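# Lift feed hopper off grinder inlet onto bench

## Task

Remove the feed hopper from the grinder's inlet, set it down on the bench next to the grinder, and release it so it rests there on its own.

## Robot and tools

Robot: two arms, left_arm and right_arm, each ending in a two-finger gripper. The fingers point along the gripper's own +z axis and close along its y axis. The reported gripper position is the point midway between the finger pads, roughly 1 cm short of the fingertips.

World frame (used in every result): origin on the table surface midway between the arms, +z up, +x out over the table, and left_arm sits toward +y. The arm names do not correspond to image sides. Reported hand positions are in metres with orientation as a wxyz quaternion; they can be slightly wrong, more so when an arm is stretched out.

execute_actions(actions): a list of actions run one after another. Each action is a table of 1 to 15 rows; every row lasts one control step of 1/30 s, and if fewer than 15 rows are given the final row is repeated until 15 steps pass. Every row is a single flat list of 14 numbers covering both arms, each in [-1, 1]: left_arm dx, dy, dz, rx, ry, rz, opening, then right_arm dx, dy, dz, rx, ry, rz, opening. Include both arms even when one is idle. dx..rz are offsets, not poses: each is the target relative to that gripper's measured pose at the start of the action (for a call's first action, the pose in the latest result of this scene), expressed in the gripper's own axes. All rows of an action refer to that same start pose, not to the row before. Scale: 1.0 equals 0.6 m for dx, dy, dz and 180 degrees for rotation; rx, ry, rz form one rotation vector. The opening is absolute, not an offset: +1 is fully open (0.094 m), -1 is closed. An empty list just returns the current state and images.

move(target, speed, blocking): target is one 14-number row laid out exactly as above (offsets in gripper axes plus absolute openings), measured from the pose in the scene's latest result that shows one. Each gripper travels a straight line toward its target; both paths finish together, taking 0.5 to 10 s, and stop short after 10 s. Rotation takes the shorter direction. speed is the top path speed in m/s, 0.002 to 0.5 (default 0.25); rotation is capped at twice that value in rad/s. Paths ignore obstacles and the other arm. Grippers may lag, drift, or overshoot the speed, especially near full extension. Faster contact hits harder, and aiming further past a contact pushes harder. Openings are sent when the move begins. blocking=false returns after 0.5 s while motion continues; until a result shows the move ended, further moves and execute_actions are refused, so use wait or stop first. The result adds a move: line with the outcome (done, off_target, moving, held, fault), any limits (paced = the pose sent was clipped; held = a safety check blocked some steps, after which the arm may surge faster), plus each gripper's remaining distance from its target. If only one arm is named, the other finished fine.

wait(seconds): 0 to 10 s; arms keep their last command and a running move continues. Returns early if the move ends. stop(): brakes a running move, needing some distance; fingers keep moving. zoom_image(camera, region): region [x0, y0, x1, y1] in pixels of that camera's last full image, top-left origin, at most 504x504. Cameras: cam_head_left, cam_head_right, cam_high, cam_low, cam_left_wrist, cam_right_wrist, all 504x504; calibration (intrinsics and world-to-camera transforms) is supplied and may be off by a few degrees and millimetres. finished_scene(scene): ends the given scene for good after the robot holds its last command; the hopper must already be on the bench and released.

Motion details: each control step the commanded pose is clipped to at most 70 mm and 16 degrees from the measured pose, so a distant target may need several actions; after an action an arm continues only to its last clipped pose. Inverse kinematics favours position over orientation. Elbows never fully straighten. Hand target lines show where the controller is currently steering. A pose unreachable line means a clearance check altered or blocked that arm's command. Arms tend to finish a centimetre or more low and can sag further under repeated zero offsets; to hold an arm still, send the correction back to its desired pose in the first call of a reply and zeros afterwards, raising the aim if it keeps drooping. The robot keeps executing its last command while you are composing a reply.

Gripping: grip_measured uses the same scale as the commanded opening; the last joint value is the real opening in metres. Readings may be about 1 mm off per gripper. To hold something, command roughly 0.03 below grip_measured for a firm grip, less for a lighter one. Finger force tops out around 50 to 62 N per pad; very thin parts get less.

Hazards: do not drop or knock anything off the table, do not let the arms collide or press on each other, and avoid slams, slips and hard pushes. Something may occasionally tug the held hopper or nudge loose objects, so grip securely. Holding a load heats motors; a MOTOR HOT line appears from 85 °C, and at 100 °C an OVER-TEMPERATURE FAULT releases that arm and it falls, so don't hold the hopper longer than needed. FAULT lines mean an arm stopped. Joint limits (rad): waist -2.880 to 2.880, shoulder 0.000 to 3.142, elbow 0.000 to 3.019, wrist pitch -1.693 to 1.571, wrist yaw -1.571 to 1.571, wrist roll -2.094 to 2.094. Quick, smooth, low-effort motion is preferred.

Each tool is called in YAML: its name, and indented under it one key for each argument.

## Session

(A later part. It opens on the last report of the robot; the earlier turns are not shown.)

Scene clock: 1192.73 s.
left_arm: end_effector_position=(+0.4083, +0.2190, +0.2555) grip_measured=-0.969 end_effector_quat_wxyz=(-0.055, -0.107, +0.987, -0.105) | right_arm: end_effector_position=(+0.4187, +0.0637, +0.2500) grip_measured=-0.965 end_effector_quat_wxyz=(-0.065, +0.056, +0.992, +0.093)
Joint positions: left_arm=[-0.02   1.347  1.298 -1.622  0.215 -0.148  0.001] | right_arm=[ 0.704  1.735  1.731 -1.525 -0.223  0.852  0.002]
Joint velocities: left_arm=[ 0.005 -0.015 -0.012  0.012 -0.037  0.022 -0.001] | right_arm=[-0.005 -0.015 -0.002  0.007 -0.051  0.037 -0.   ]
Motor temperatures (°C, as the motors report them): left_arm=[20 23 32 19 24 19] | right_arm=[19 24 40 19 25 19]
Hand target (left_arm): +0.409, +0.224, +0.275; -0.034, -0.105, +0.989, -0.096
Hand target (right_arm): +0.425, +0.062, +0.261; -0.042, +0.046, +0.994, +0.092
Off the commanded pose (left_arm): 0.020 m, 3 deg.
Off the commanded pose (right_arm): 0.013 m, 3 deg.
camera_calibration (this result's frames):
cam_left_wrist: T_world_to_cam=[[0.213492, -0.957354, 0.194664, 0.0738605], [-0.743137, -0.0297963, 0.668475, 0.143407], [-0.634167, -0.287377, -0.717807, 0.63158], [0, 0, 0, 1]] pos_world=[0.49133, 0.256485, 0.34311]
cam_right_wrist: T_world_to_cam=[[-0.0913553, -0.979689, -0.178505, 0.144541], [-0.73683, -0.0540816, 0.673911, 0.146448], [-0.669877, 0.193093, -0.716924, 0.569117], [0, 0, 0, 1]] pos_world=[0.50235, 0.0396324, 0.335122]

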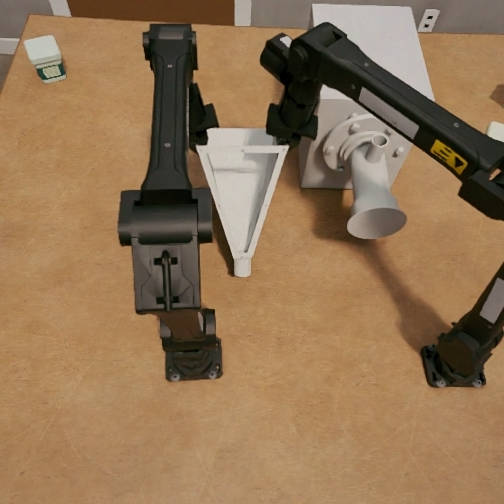

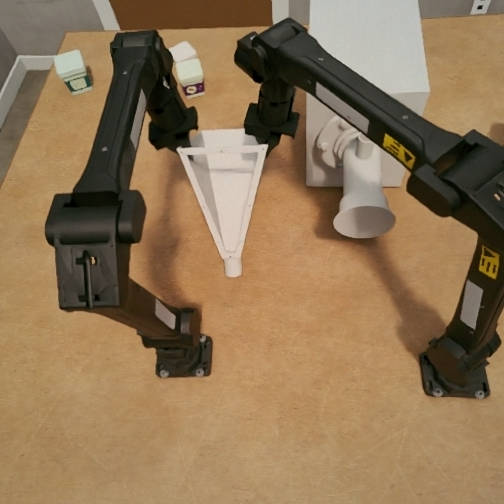

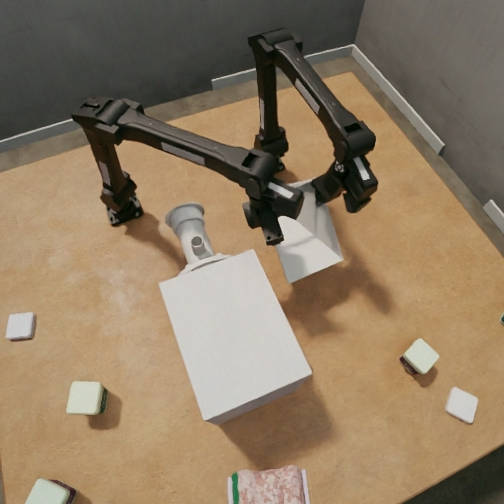

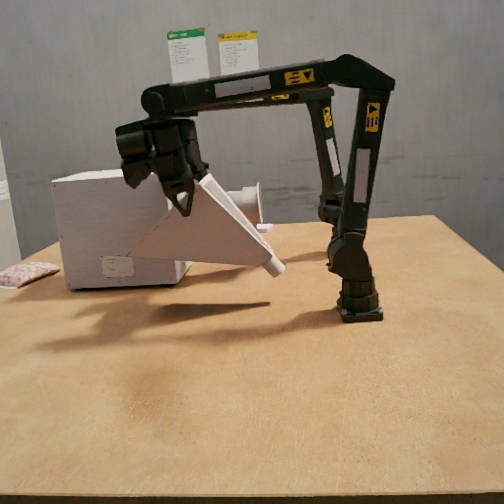

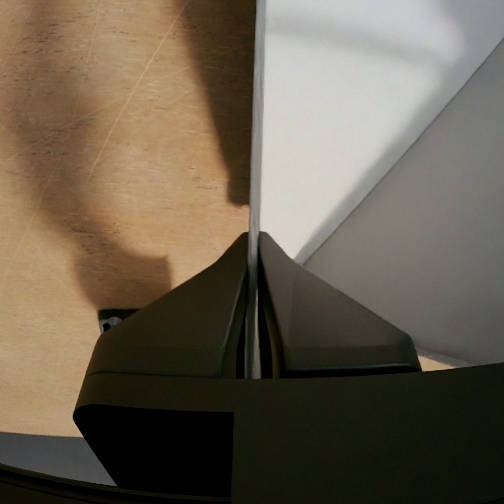

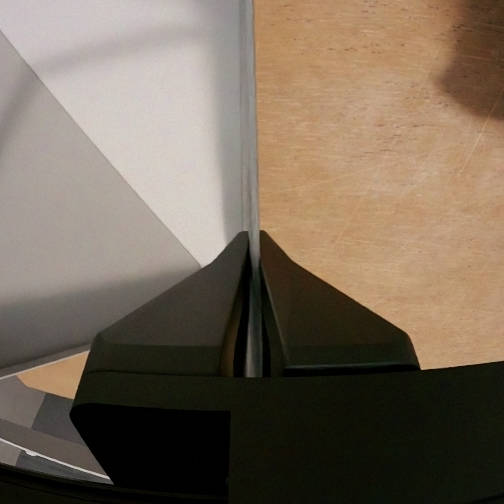

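execute_actions:
  actions:
    - [[-0.0145,0.0094,0.0236,-0.003,0.0143,-0.0033,-1,-0.0219,-0.0077,0.0331,0.0015,0.0146,0.0029,-1]]

zoom_image:
  camera: "cam_low"
  region: [90, 140, 330, 340]

Scene clock: 1218.43 s.
left_arm: end_effector_position=(+0.4133, +0.2190, +0.2166) grip_measured=-0.970 end_effector_quat_wxyz=(-0.101, -0.111, +0.983, -0.108) | right_arm: end_effector_position=(+0.4225, +0.0640, +0.2126) grip_measured=-0.969 end_effector_quat_wxyz=(-0.112, +0.066, +0.988, +0.089)
Joint positions: left_arm=[-0.016  1.43   1.268 -1.604  0.226 -0.142  0.001] | right_arm=[ 0.681  1.796  1.71  -1.52  -0.284  0.841  0.001]
Joint velocities: left_arm=[-0.024 -0.005 -0.012 -0.007 -0.007 -0.007 -0.001] | right_arm=[ 0.005 -0.005  0.007 -0.002  0.037 -0.022  0.   ]
Motor temperatures (°C, as the motors report them): left_arm=[20 23 31 19 23 19] | right_arm=[19 24 39 19 24 19]
Hand target (left_arm): +0.414, +0.223, +0.239; -0.078, -0.110, +0.986, -0.102
Hand target (right_arm): +0.429, +0.062, +0.228; -0.088, +0.058, +0.990, +0.092
Off the commanded pose (left_arm): 0.023 m, 3 deg.
Off the commanded pose (right_arm): 0.017 m, 3 deg.
camera_calibration (this result's frames):
cam_left_wrist: T_world_to_cam=[[0.231897, -0.953893, 0.190554, 0.0728632], [-0.678397, -0.0182012, 0.73447, 0.129581], [-0.697138, -0.299593, -0.651339, 0.621105], [0, 0, 0, 1]] pos_world=[0.504007, 0.257941, 0.295492]
cam_right_wrist: T_world_to_cam=[[-0.119247, -0.979047, -0.165068, 0.147378], [-0.669416, -0.0435019, 0.741613, 0.130933], [-0.733255, 0.198934, -0.650202, 0.55698], [0, 0, 0, 1]] pos_world=[0.513631, 0.0391838, 0.289375]

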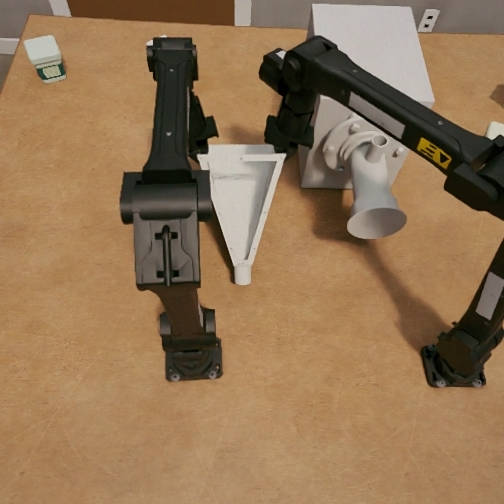

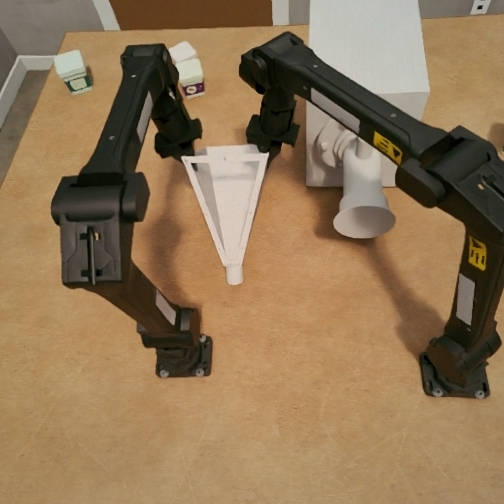

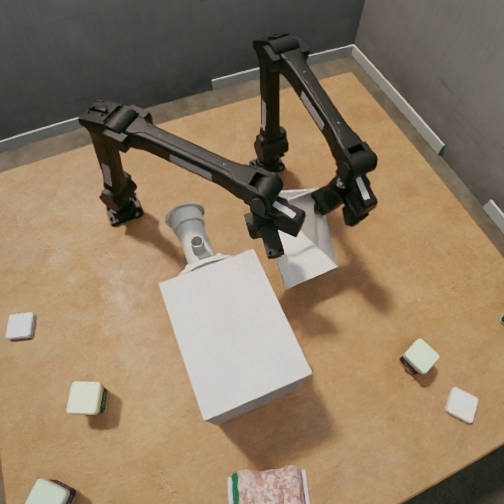

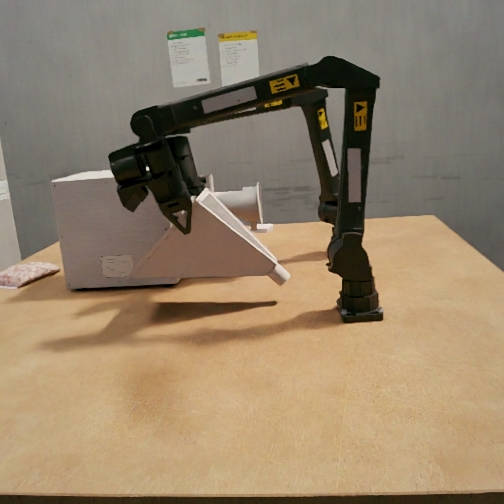

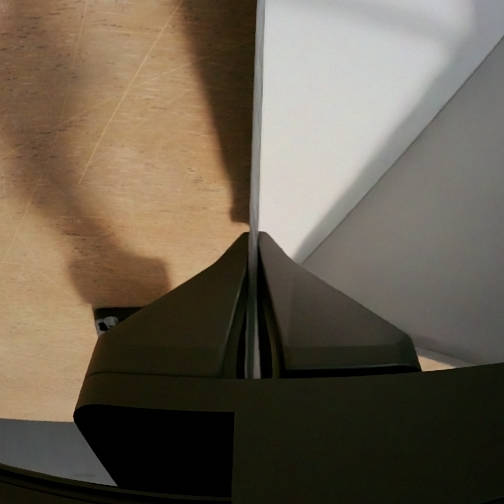

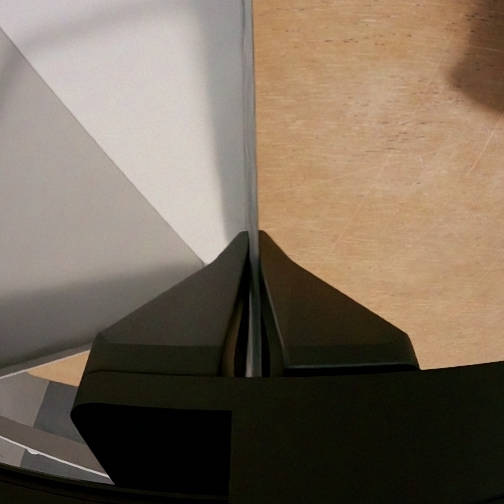

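Region (90, 140, 330, 340) of cam_low's 504x504 image, scaled by 2.100, with more detail than that image has.

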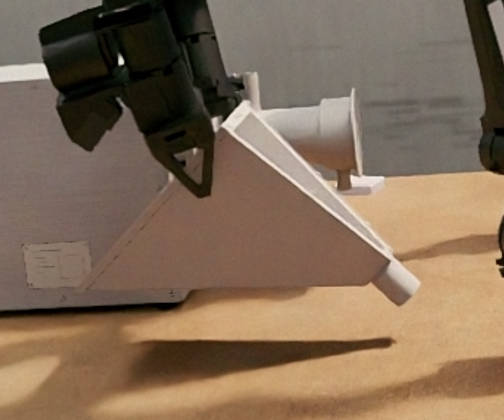

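execute_actions:
  actions:
    - [[-0.0141,0.0085,0.0177,-0.0024,0.0114,-0.0028,-1,-0.0239,-0.0059,0.0263,0.0013,0.0117,0.0023,-1]]

zoom_image:
  camera: "cam_low"
  region: [90, 140, 330, 340]

Scene clock: 1236.10 s.
left_arm: end_effector_position=(+0.4165, +0.2191, +0.1823) grip_measured=-0.971 end_effector_quat_wxyz=(-0.139, -0.116, +0.977, -0.110) | right_arm: end_effector_position=(+0.4253, +0.0646, +0.1794) grip_measured=-0.969 end_effector_quat_wxyz=(-0.151, +0.072, +0.982, +0.084)
Joint positions: left_arm=[-0.013  1.506  1.245 -1.583  0.233 -0.139  0.001] | right_arm=[ 0.664  1.857  1.699 -1.517 -0.332  0.824  0.001]
Joint velocities: left_arm=[ 0.005  0.005  0.007 -0.017 -0.007  0.007  0.   ] | right_arm=[-0.005  0.015  0.007 -0.027 -0.022 -0.066 -0.   ]
Motor temperatures (°C, as the motors report them): left_arm=[20 23 31 19 23 19] | right_arm=[19 24 39 19 24 19]
Hand target (left_arm): +0.418, +0.223, +0.203; -0.119, -0.113, +0.981, -0.106
Hand target (right_arm): +0.432, +0.062, +0.194; -0.131, +0.068, +0.985, +0.088
Off the commanded pose (left_arm): 0.022 m, 2 deg.
Off the commanded pose (right_arm): 0.016 m, 2 deg.
camera_calibration (this result's frames):
cam_left_wrist: T_world_to_cam=[[0.248441, -0.950911, 0.184516, 0.0723897], [-0.620269, -0.00986355, 0.784327, 0.121789], [-0.744005, -0.309308, -0.592271, 0.611937], [0, 0, 0, 1]] pos_world=[0.512841, 0.259315, 0.253552]
cam_right_wrist: T_world_to_cam=[[-0.136204, -0.979131, -0.150831, 0.147484], [-0.608577, -0.0374411, 0.792611, 0.12206], [-0.781717, 0.199749, -0.590777, 0.547299], [0, 0, 0, 1]] pos_world=[0.522205, 0.039654, 0.248831]

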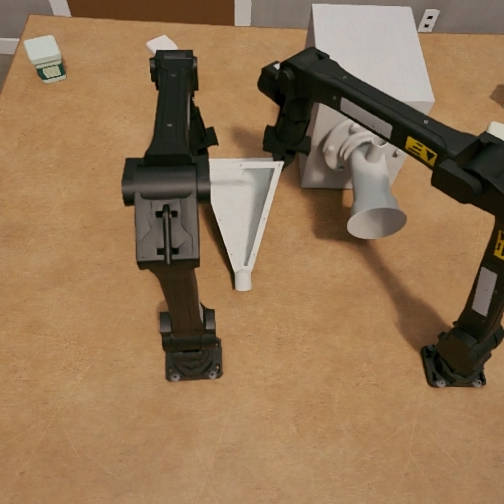

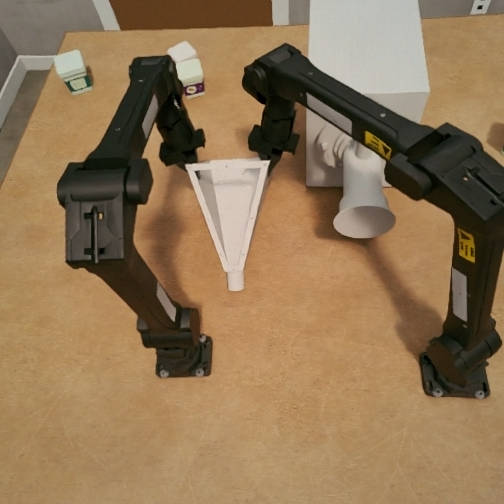

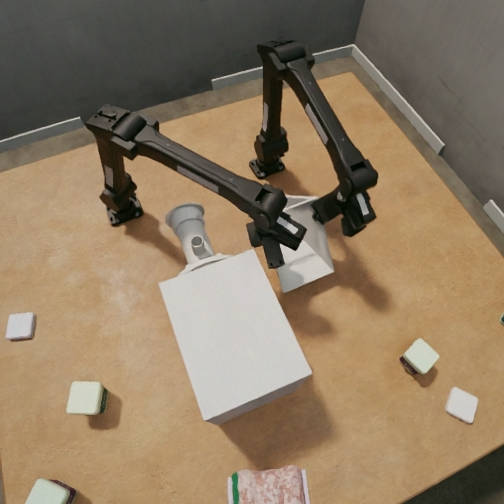

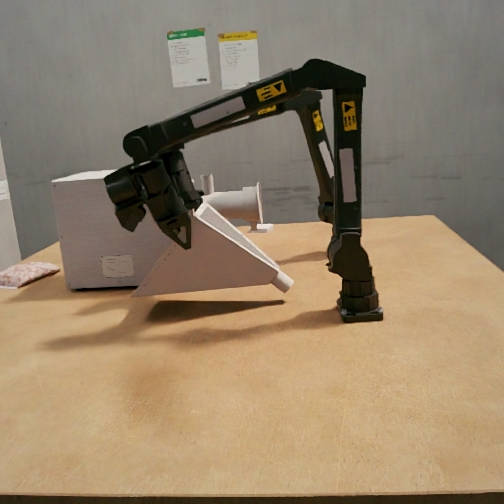

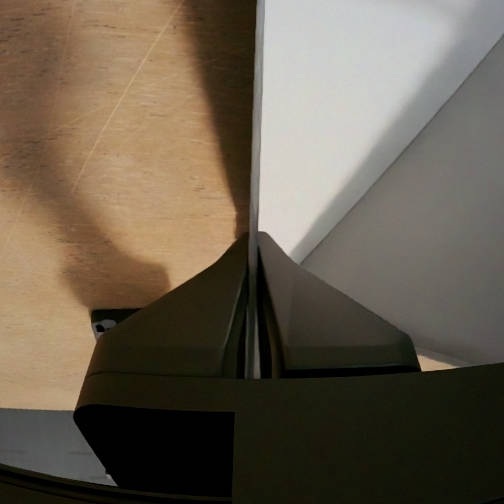

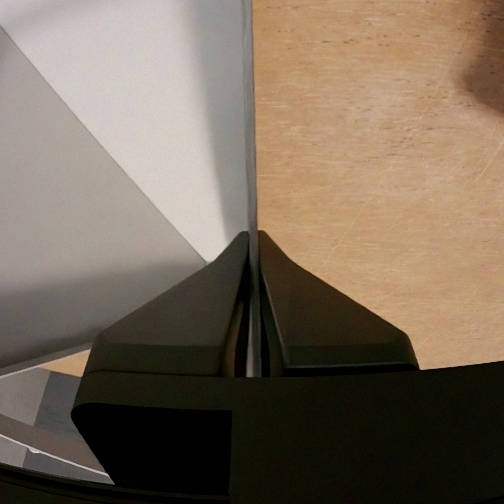

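Region (90, 140, 330, 340) of cam_low's 504x504 image, scaled by 2.100, with more detail than that image has.

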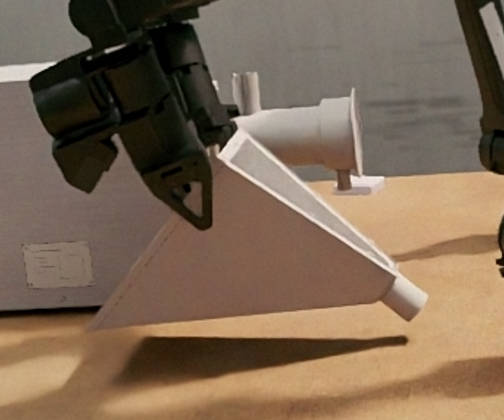

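execute_actions:
  actions:
    - [[-0.0055,0.0048,-0.0045,0,0,0,-1,-0.0140,-0.0025,0.0039,0,0,0,-1]]

zoom_image:
  camera: "cam_low"
  region: [90, 140, 330, 340]

Scene clock: 1253.77 s.
left_arm: end_effector_position=(+0.4172, +0.2191, +0.1687) grip_measured=-0.971 end_effector_quat_wxyz=(-0.151, -0.118, +0.975, -0.113) | right_arm: end_effector_position=(+0.4260, +0.0647, +0.1666) grip_measured=-0.969 end_effector_quat_wxyz=(-0.163, +0.074, +0.980, +0.082)
Joint positions: left_arm=[-0.01   1.533  1.234 -1.57   0.239 -0.137  0.001] | right_arm=[ 0.659  1.878  1.692 -1.512 -0.346  0.82   0.001]
Joint velocities: left_arm=[-0.005 -0.024 -0.002 -0.002 -0.081  0.022  0.   ] | right_arm=[-0.005 -0.015 -0.007 -0.012 -0.081 -0.066 -0.   ]
Motor temperatures (°C, as the motors report them): left_arm=[20 24 31 19 23 19] | right_arm=[19 25 38 19 23 19]
Hand target (left_arm): +0.419, +0.223, +0.183; -0.139, -0.116, +0.977, -0.110
Hand target (right_arm): +0.432, +0.062, +0.174; -0.151, +0.072, +0.982, +0.084
Off the commanded pose (left_arm): 0.015 m, 1 deg.
Off the commanded pose (right_arm): 0.010 m, 2 deg.
camera_calibration (this result's frames):
cam_left_wrist: T_world_to_cam=[[0.255018, -0.948961, 0.185575, 0.0713133], [-0.600722, -0.00509867, 0.799442, 0.121249], [-0.757693, -0.315351, -0.571362, 0.607906], [0, 0, 0, 1]] pos_world=[0.515257, 0.259995, 0.237169]
cam_right_wrist: T_world_to_cam=[[-0.142696, -0.979096, -0.144946, 0.147465], [-0.58784, -0.0339823, 0.808263, 0.120904], [-0.796292, 0.20054, -0.570703, 0.543033], [0, 0, 0, 1]] pos_world=[0.524528, 0.039591, 0.233563]

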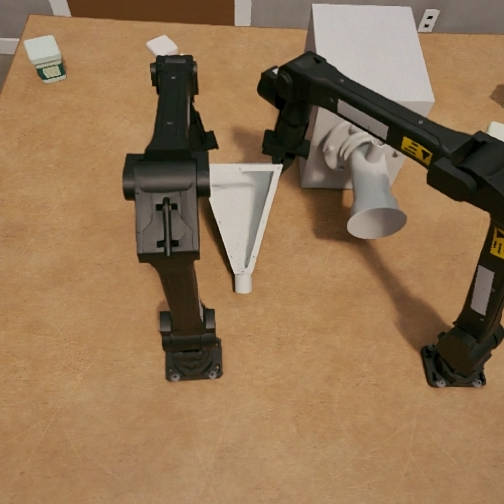

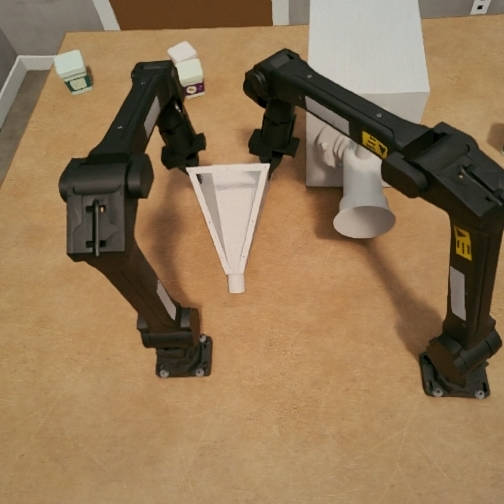

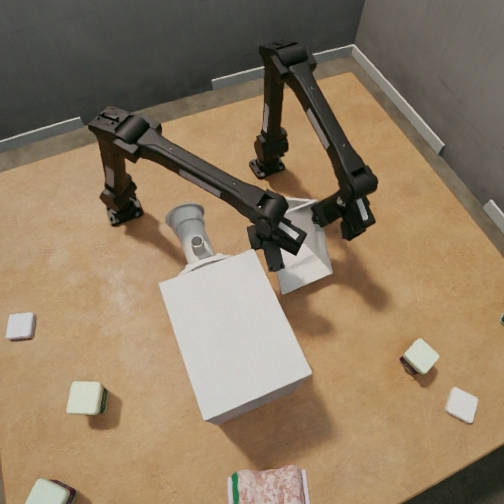

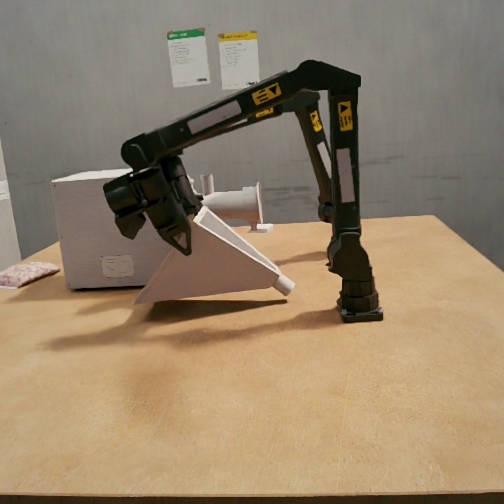

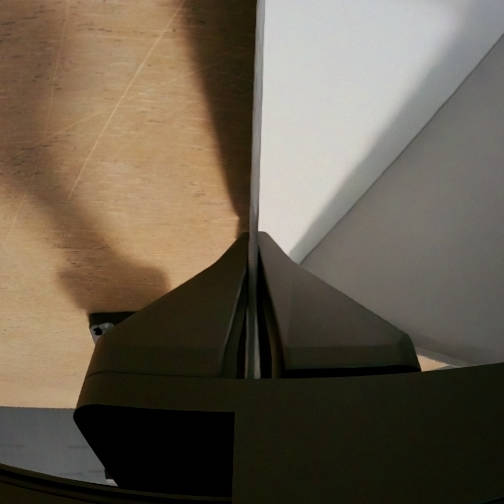

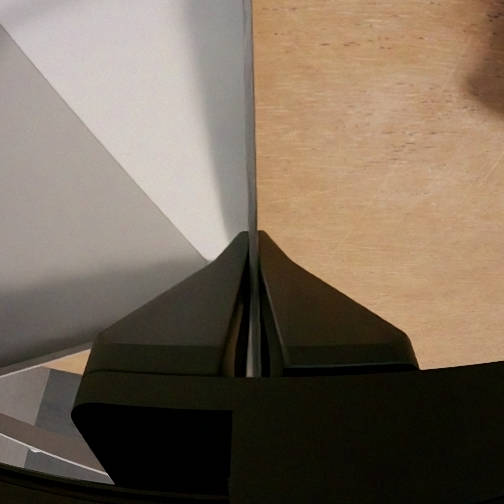

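Region (90, 140, 330, 340) of cam_low's 504x504 image, scaled by 2.100, with more detail than that image has.

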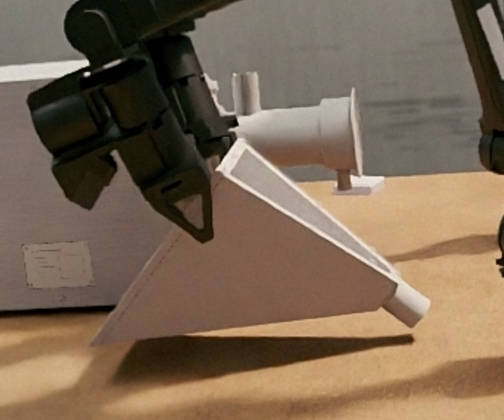

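execute_actions:
  actions:
    - [[-0.003,0.004,0.0,0,0,0,-1,-0.008,-0.002,0.004,0,0,0,-1]]

zoom_image:
  camera: "cam_low"
  region: [90, 140, 330, 340]

Scene clock: 1261.37 s.
left_arm: end_effector_position=(+0.4153, +0.2183, +0.1541) grip_measured=-0.971 end_effector_quat_wxyz=(-0.163, -0.119, +0.973, -0.115) | right_arm: end_effector_position=(+0.4238, +0.0640, +0.1531) grip_measured=-0.969 end_effector_quat_wxyz=(-0.175, +0.077, +0.978, +0.078)
Joint positions: left_arm=[-0.01   1.556  1.215 -1.551  0.245 -0.135  0.001] | right_arm=[ 0.658  1.895  1.677 -1.504 -0.357  0.818  0.001]
Joint velocities: left_arm=[ 0.005  0.005 -0.007  0.007  0.007 -0.007 -0.   ] | right_arm=[-0.005 -0.005 -0.002 -0.007  0.037  0.007 -0.   ]
Motor temperatures (°C, as the motors report them): left_arm=[20 24 30 19 22 19] | right_arm=[19 25 38 19 23 19]
Hand target (left_arm): +0.418, +0.222, +0.168; -0.151, -0.118, +0.975, -0.113
Hand target (right_arm): +0.429, +0.063, +0.162; -0.163, +0.075, +0.980, +0.082
Off the commanded pose (left_arm): 0.014 m, 1 deg.
Off the commanded pose (right_arm): 0.011 m, 1 deg.
camera_calibration (this result's frames):
cam_left_wrist: T_world_to_cam=[[0.259848, -0.947461, 0.186541, 0.0713146], [-0.582369, 0.000333561, 0.812924, 0.120842], [-0.770276, -0.319872, -0.551685, 0.601097], [0, 0, 0, 1]] pos_world=[0.514854, 0.259802, 0.220078]
cam_right_wrist: T_world_to_cam=[[-0.14735, -0.979798, -0.135219, 0.145111], [-0.567795, -0.0281473, 0.822689, 0.119448], [-0.809875, 0.198, -0.552176, 0.536811], [0, 0, 0, 1]] pos_world=[0.523954, 0.0392524, 0.217767]

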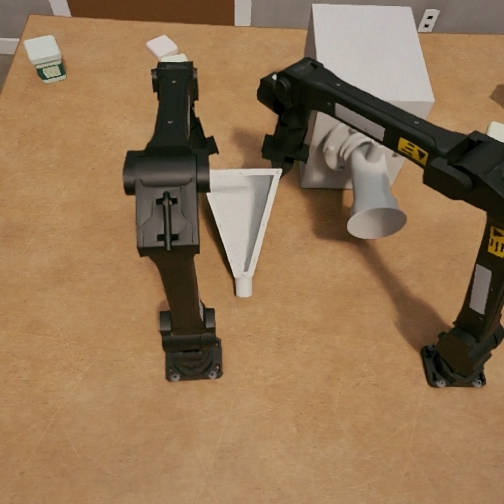

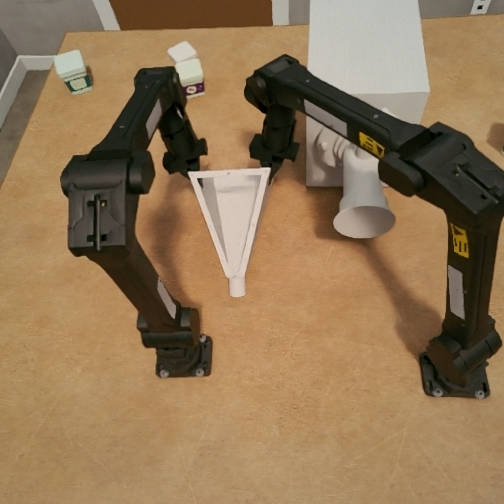

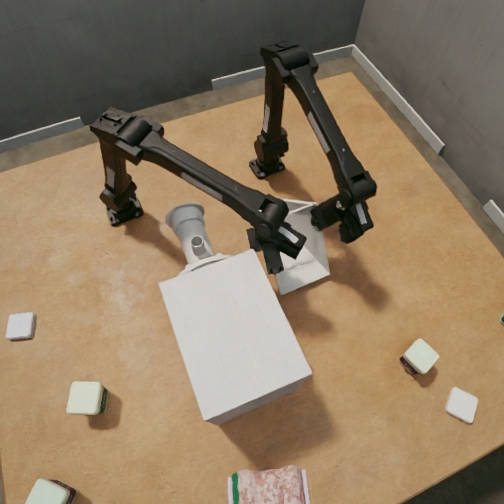

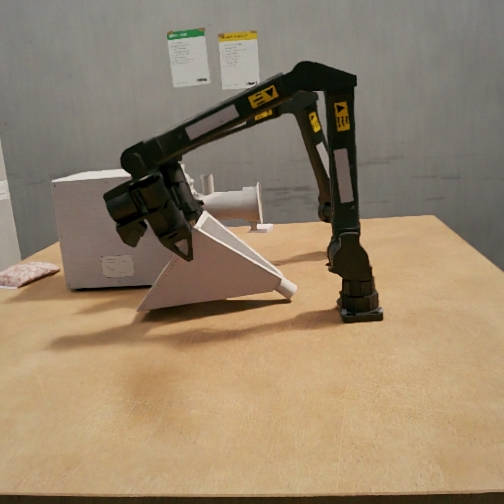

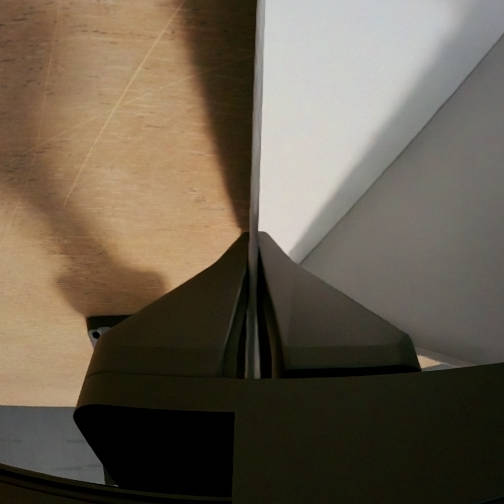

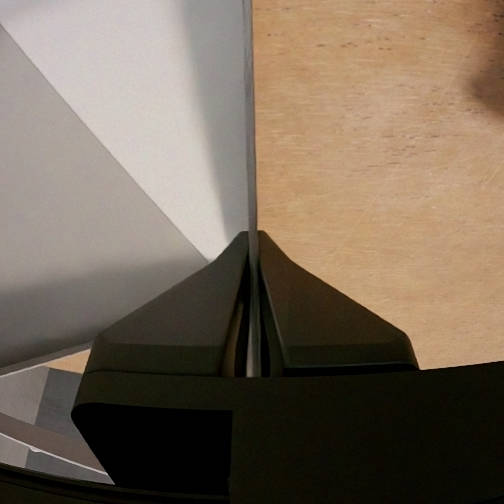

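Region (90, 140, 330, 340) of cam_low's 504x504 image, scaled by 2.100, with more detail than that image has.

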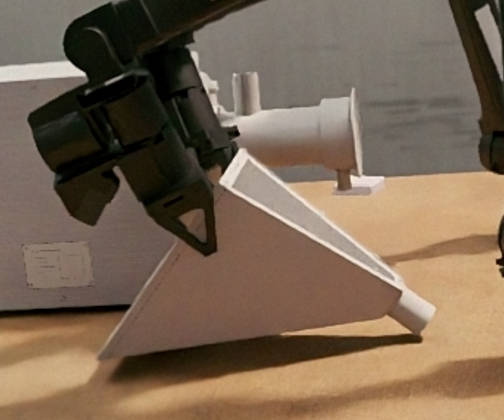

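execute_actions:
  actions:
    - [[-0.003,0.004,0.0,0,0,0,-1,-0.006,-0.002,0.002,0,0,0,-1]]

zoom_image:
  camera: "cam_low"
  region: [90, 140, 330, 340]

Scene clock: 1265.57 s.
left_arm: end_effector_position=(+0.4133, +0.2176, +0.1436) grip_measured=-0.971 end_effector_quat_wxyz=(-0.173, -0.120, +0.971, -0.117) | right_arm: end_effector_position=(+0.4216, +0.0635, +0.1440) grip_measured=-0.970 end_effector_quat_wxyz=(-0.184, +0.079, +0.977, +0.076)
Joint positions: left_arm=[-0.009  1.573  1.2   -1.54   0.25  -0.134  0.001] | right_arm=[ 0.657  1.905  1.665 -1.498 -0.367  0.818  0.001]
Joint velocities: left_arm=[-0.015 -0.015 -0.012 -0.002 -0.007  0.007 -0.001] | right_arm=[-0.005  0.005 -0.007 -0.012  0.007 -0.007  0.   ]
Motor temperatures (°C, as the motors report them): left_arm=[20 24 30 19 22 19] | right_arm=[19 25 38 19 23 19]
Hand target (left_arm): +0.416, +0.221, +0.153; -0.163, -0.119, +0.973, -0.115
Hand target (right_arm): +0.426, +0.063, +0.151; -0.175, +0.076, +0.978, +0.079
Off the commanded pose (left_arm): 0.011 m, 1 deg.
Off the commanded pose (right_arm): 0.008 m, 1 deg.
camera_calibration (this result's frames):
cam_left_wrist: T_world_to_cam=[[0.264806, -0.94582, 0.187888, 0.0704984], [-0.566705, 0.00500633, 0.823905, 0.119173], [-0.780207, -0.324653, -0.534676, 0.59618], [0, 0, 0, 1]] pos_world=[0.514011, 0.259634, 0.20733]
cam_right_wrist: T_world_to_cam=[[-0.152195, -0.979837, -0.129443, 0.144199], [-0.552027, -0.0243623, 0.83347, 0.117253], [-0.819819, 0.198306, -0.537189, 0.532087], [0, 0, 0, 1]] pos_world=[0.522888, 0.0386319, 0.20677]

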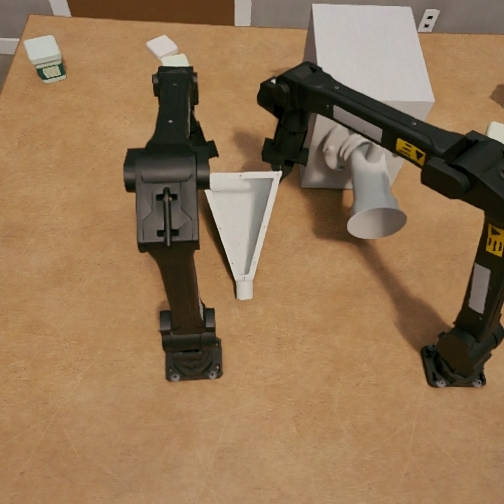

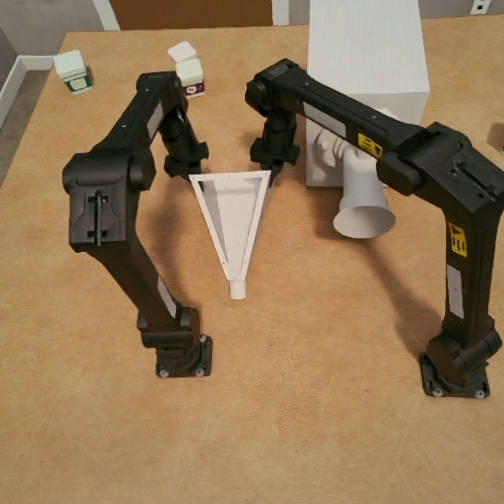

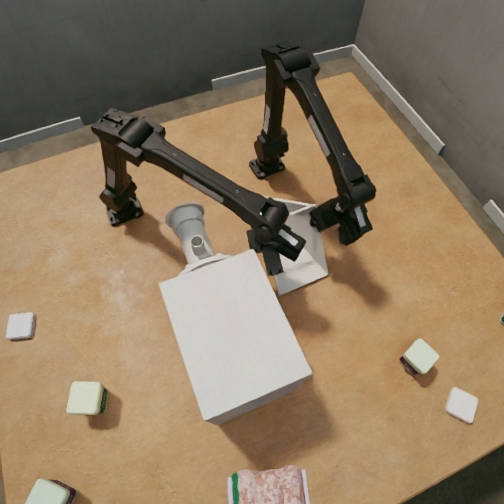

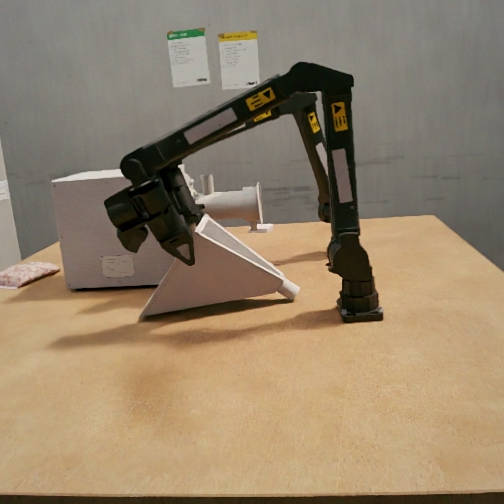

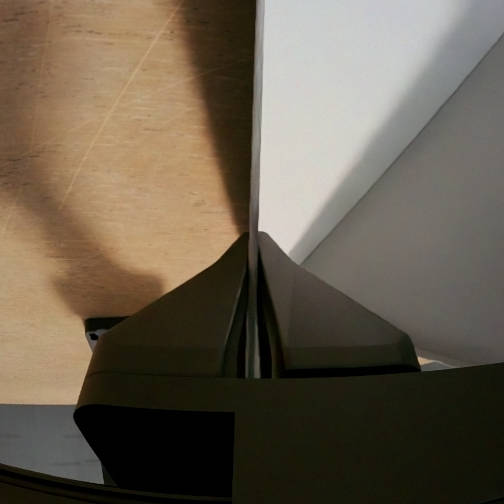

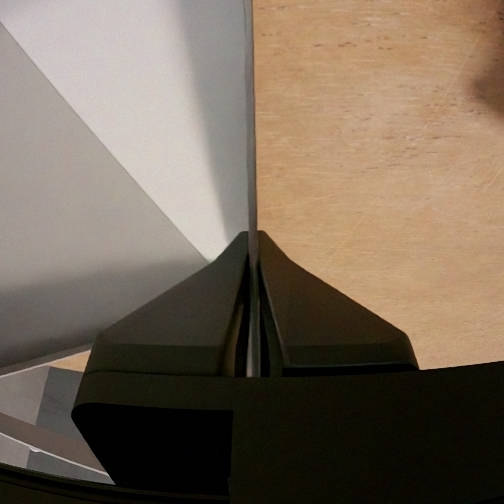

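Region (90, 140, 330, 340) of cam_low's 504x504 image, scaled by 2.100, with more detail than that image has.

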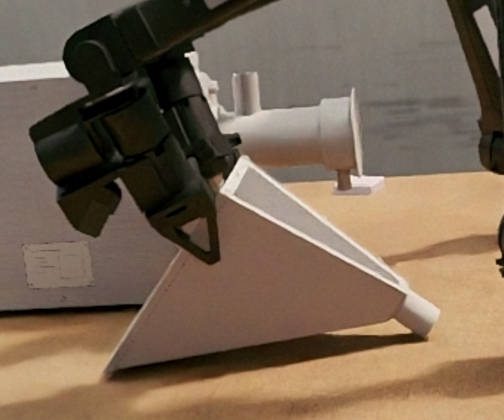

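execute_actions:
  actions:
    - [[0,0,-0.012,0,0,0,-0.4,0,0,-0.010,0,0,0,-0.4]]
    - [[0,0,-0.012,0,0,0,-0.2,0,0,-0.010,0,0,0,-0.2]]

zoom_image:
  camera: "cam_low"
  region: [90, 140, 330, 340]

Scene clock: 1271.67 s.
left_arm: end_effector_position=(+0.4094, +0.2174, +0.1448) grip_measured=-0.203 end_effector_quat_wxyz=(-0.181, -0.121, +0.969, -0.117) | right_arm: end_effector_position=(+0.4186, +0.0610, +0.1448) grip_measured=-0.202 end_effector_quat_wxyz=(-0.190, +0.080, +0.976, +0.071)
Joint positions: left_arm=[-0.009  1.573  1.2   -1.557  0.249 -0.134  0.037] | right_arm=[ 0.657  1.905  1.665 -1.515 -0.367  0.818  0.037]
Joint velocities: left_arm=[-0.005 -0.024 -0.012  0.017  0.007  0.051 -0.   ] | right_arm=[-0.015 -0.015 -0.002  0.002 -0.081 -0.007 -0.   ]
Motor temperatures (°C, as the motors report them): left_arm=[20 24 30 19 22 19] | right_arm=[19 25 38 19 22 19]
Hand target (left_arm): +0.413, +0.219, +0.151; -0.177, -0.120, +0.970, -0.117
Hand target (right_arm): +0.422, +0.061, +0.150; -0.187, +0.079, +0.976, +0.074
Off the commanded pose (left_arm): 0.007 m, 1 deg.
Off the commanded pose (right_arm): 0.006 m, 0 deg.
camera_calibration (this result's frames):
cam_left_wrist: T_world_to_cam=[[0.267943, -0.945698, 0.184015, 0.0703441], [-0.552174, 0.00577794, 0.833709, 0.108392], [-0.7895, -0.324995, -0.520642, 0.59562], [0, 0, 0, 1]] pos_world=[0.511245, 0.259472, 0.206793]
cam_right_wrist: T_world_to_cam=[[-0.153759, -0.981122, -0.117292, 0.140417], [-0.54142, -0.015644, 0.840607, 0.108792], [-0.826573, 0.192755, -0.528793, 0.532545], [0, 0, 0, 1]] pos_world=[0.52068, 0.0368174, 0.206625]

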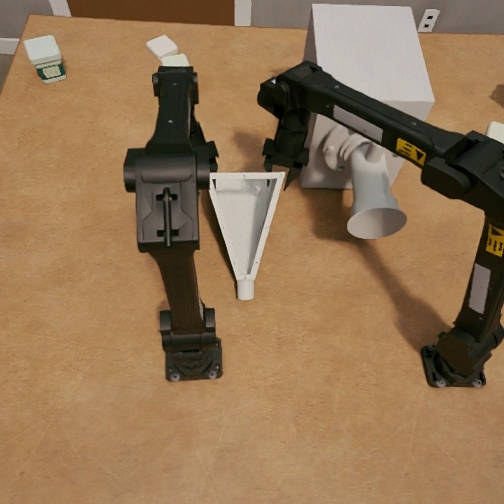

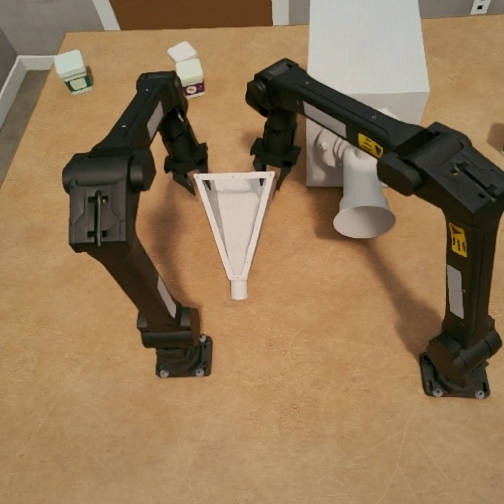

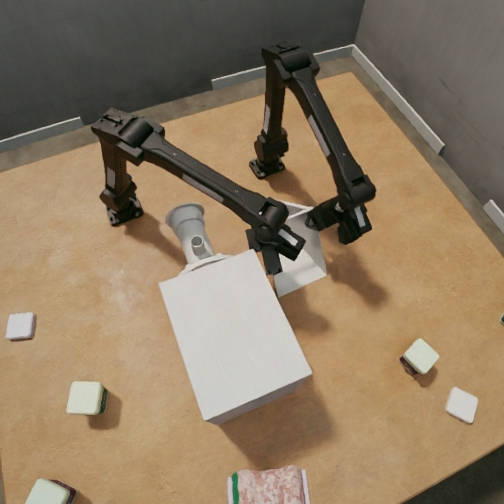

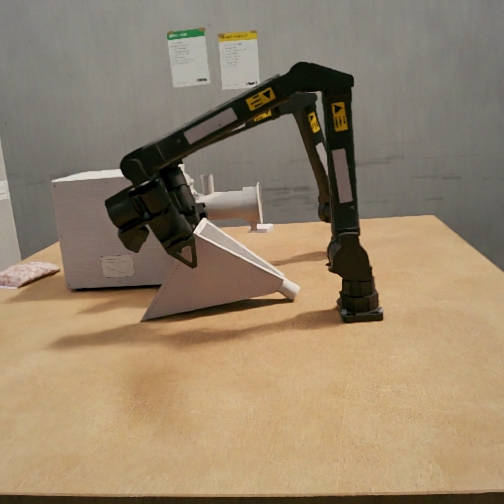

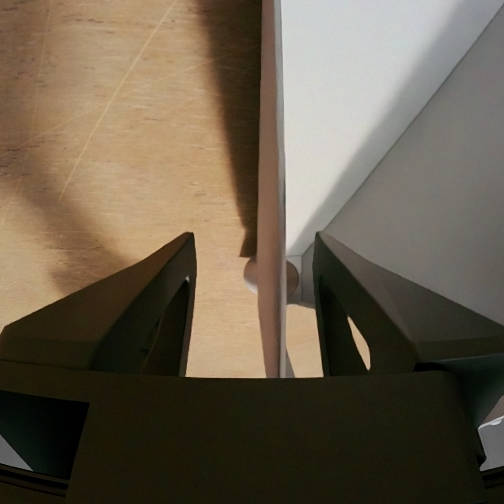

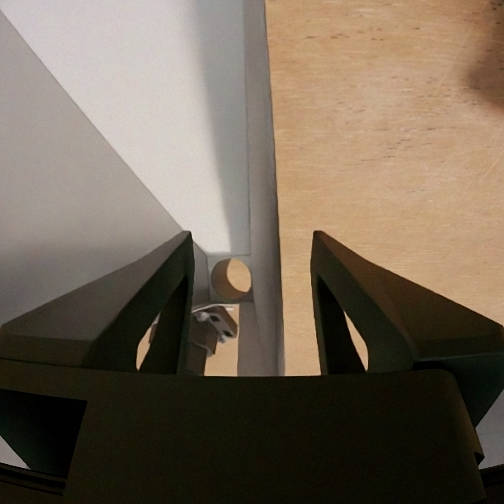

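Region (90, 140, 330, 340) of cam_low's 504x504 image, scaled by 2.100, with more detail than that image has.

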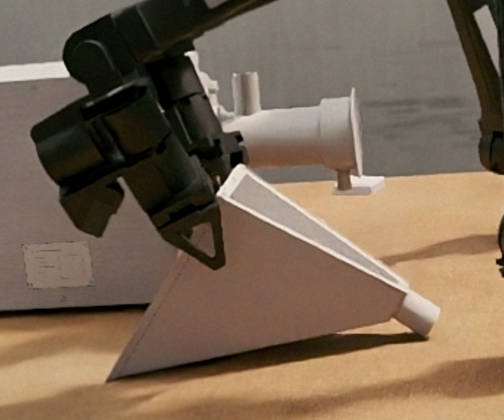

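move:
  target: [0,0,-0.2,0,0,0,-0.2,0,0,-0.2,0,0,0,-0.2]
  speed: 0.15

Scene clock: 1275.63 s.
left_arm: end_effector_position=(+0.4371, +0.2430, +0.2349) grip_measured=-0.203 end_effector_quat_wxyz=(-0.119, -0.134, +0.977, -0.116) | right_arm: end_effector_position=(+0.4460, +0.0427, +0.2368) grip_measured=-0.202 end_effector_quat_wxyz=(-0.167, +0.082, +0.978, +0.093)
Joint positions: left_arm=[ 0.045  1.512  1.398 -1.697  0.234 -0.121  0.037] | right_arm=[ 0.601  1.862  1.851 -1.697 -0.361  0.774  0.037]
Joint velocities: left_arm=[-0.005  0.005  0.017 -0.012  0.007 -0.037 -0.001] | right_arm=[ 0.005 -0.015 -0.012 -0.017 -0.051  0.051 -0.001]
Motor temperatures (°C, as the motors report them): left_arm=[20 24 30 19 22 19] | right_arm=[19 25 38 19 22 19]
Hand target (left_arm): +0.446, +0.249, +0.253; -0.096, -0.133, +0.980, -0.117
Hand target (right_arm): +0.459, +0.040, +0.255; -0.151, +0.090, +0.979, +0.106
Off the commanded pose (left_arm): 0.023 m, 7 deg.
Off the commanded pose (right_arm): 0.024 m, 4 deg.
joint sent to its limit (left arm) — the command would take joint 4 (wrist pitch) past its lower limit, so that joint was sent only as far as its limit.
joint sent to its limit (right arm) — the command would take joint 4 (wrist pitch) past its lower limit, so that joint was sent only as far as its limit.
move: off_target (left_arm, right_arm)
camera_calibration (this result's frames):
cam_left_wrist: T_world_to_cam=[[0.28011, -0.939746, 0.195999, 0.0610466], [-0.647956, -0.0344382, 0.760899, 0.117174], [-0.708302, -0.340134, -0.61856, 0.663839], [0, 0, 0, 1]] pos_world=[0.529022, 0.287198, 0.309502]
cam_right_wrist: T_world_to_cam=[[-0.161345, -0.973409, -0.162613, 0.151208], [-0.581702, -0.0393053, 0.812452, 0.0717273], [-0.797239, 0.225677, -0.559892, 0.600233], [0, 0, 0, 1]] pos_world=[0.54465, 0.0145474, 0.302379]

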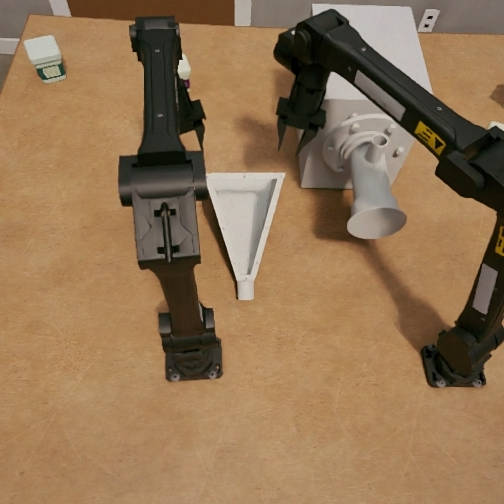

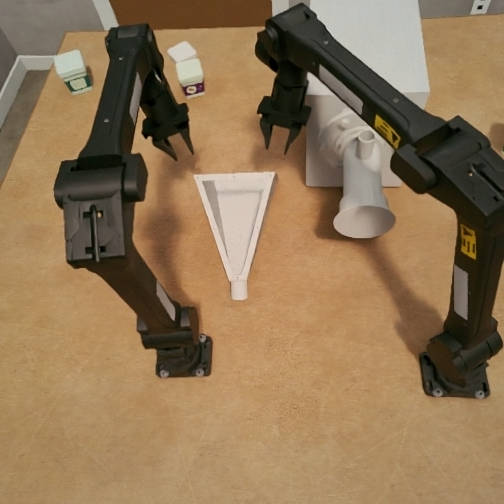

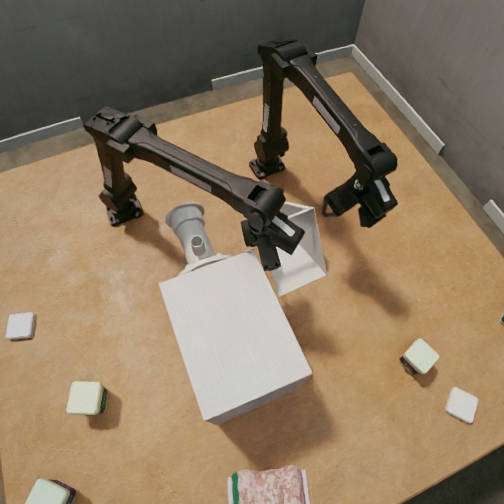

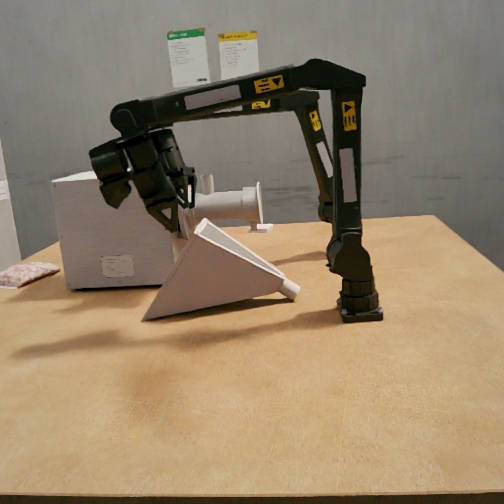

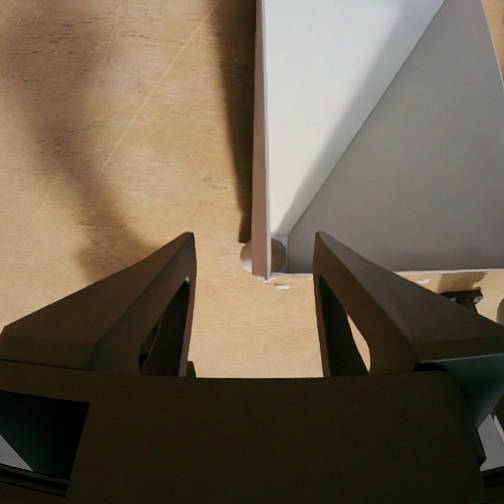

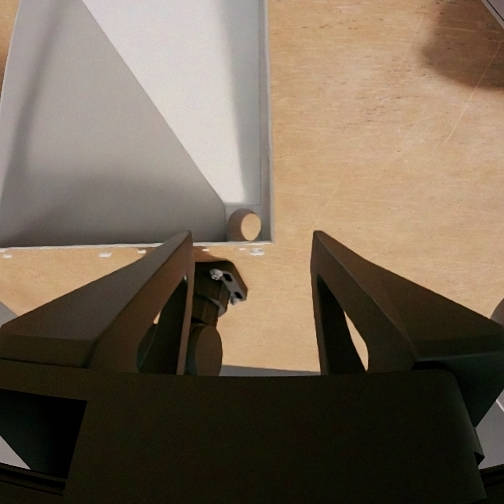

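The hopper is resting on the bench beside the grinder and both grippers are clear.

finished_scene:
  scene: 1

The scene is finished: the task was done.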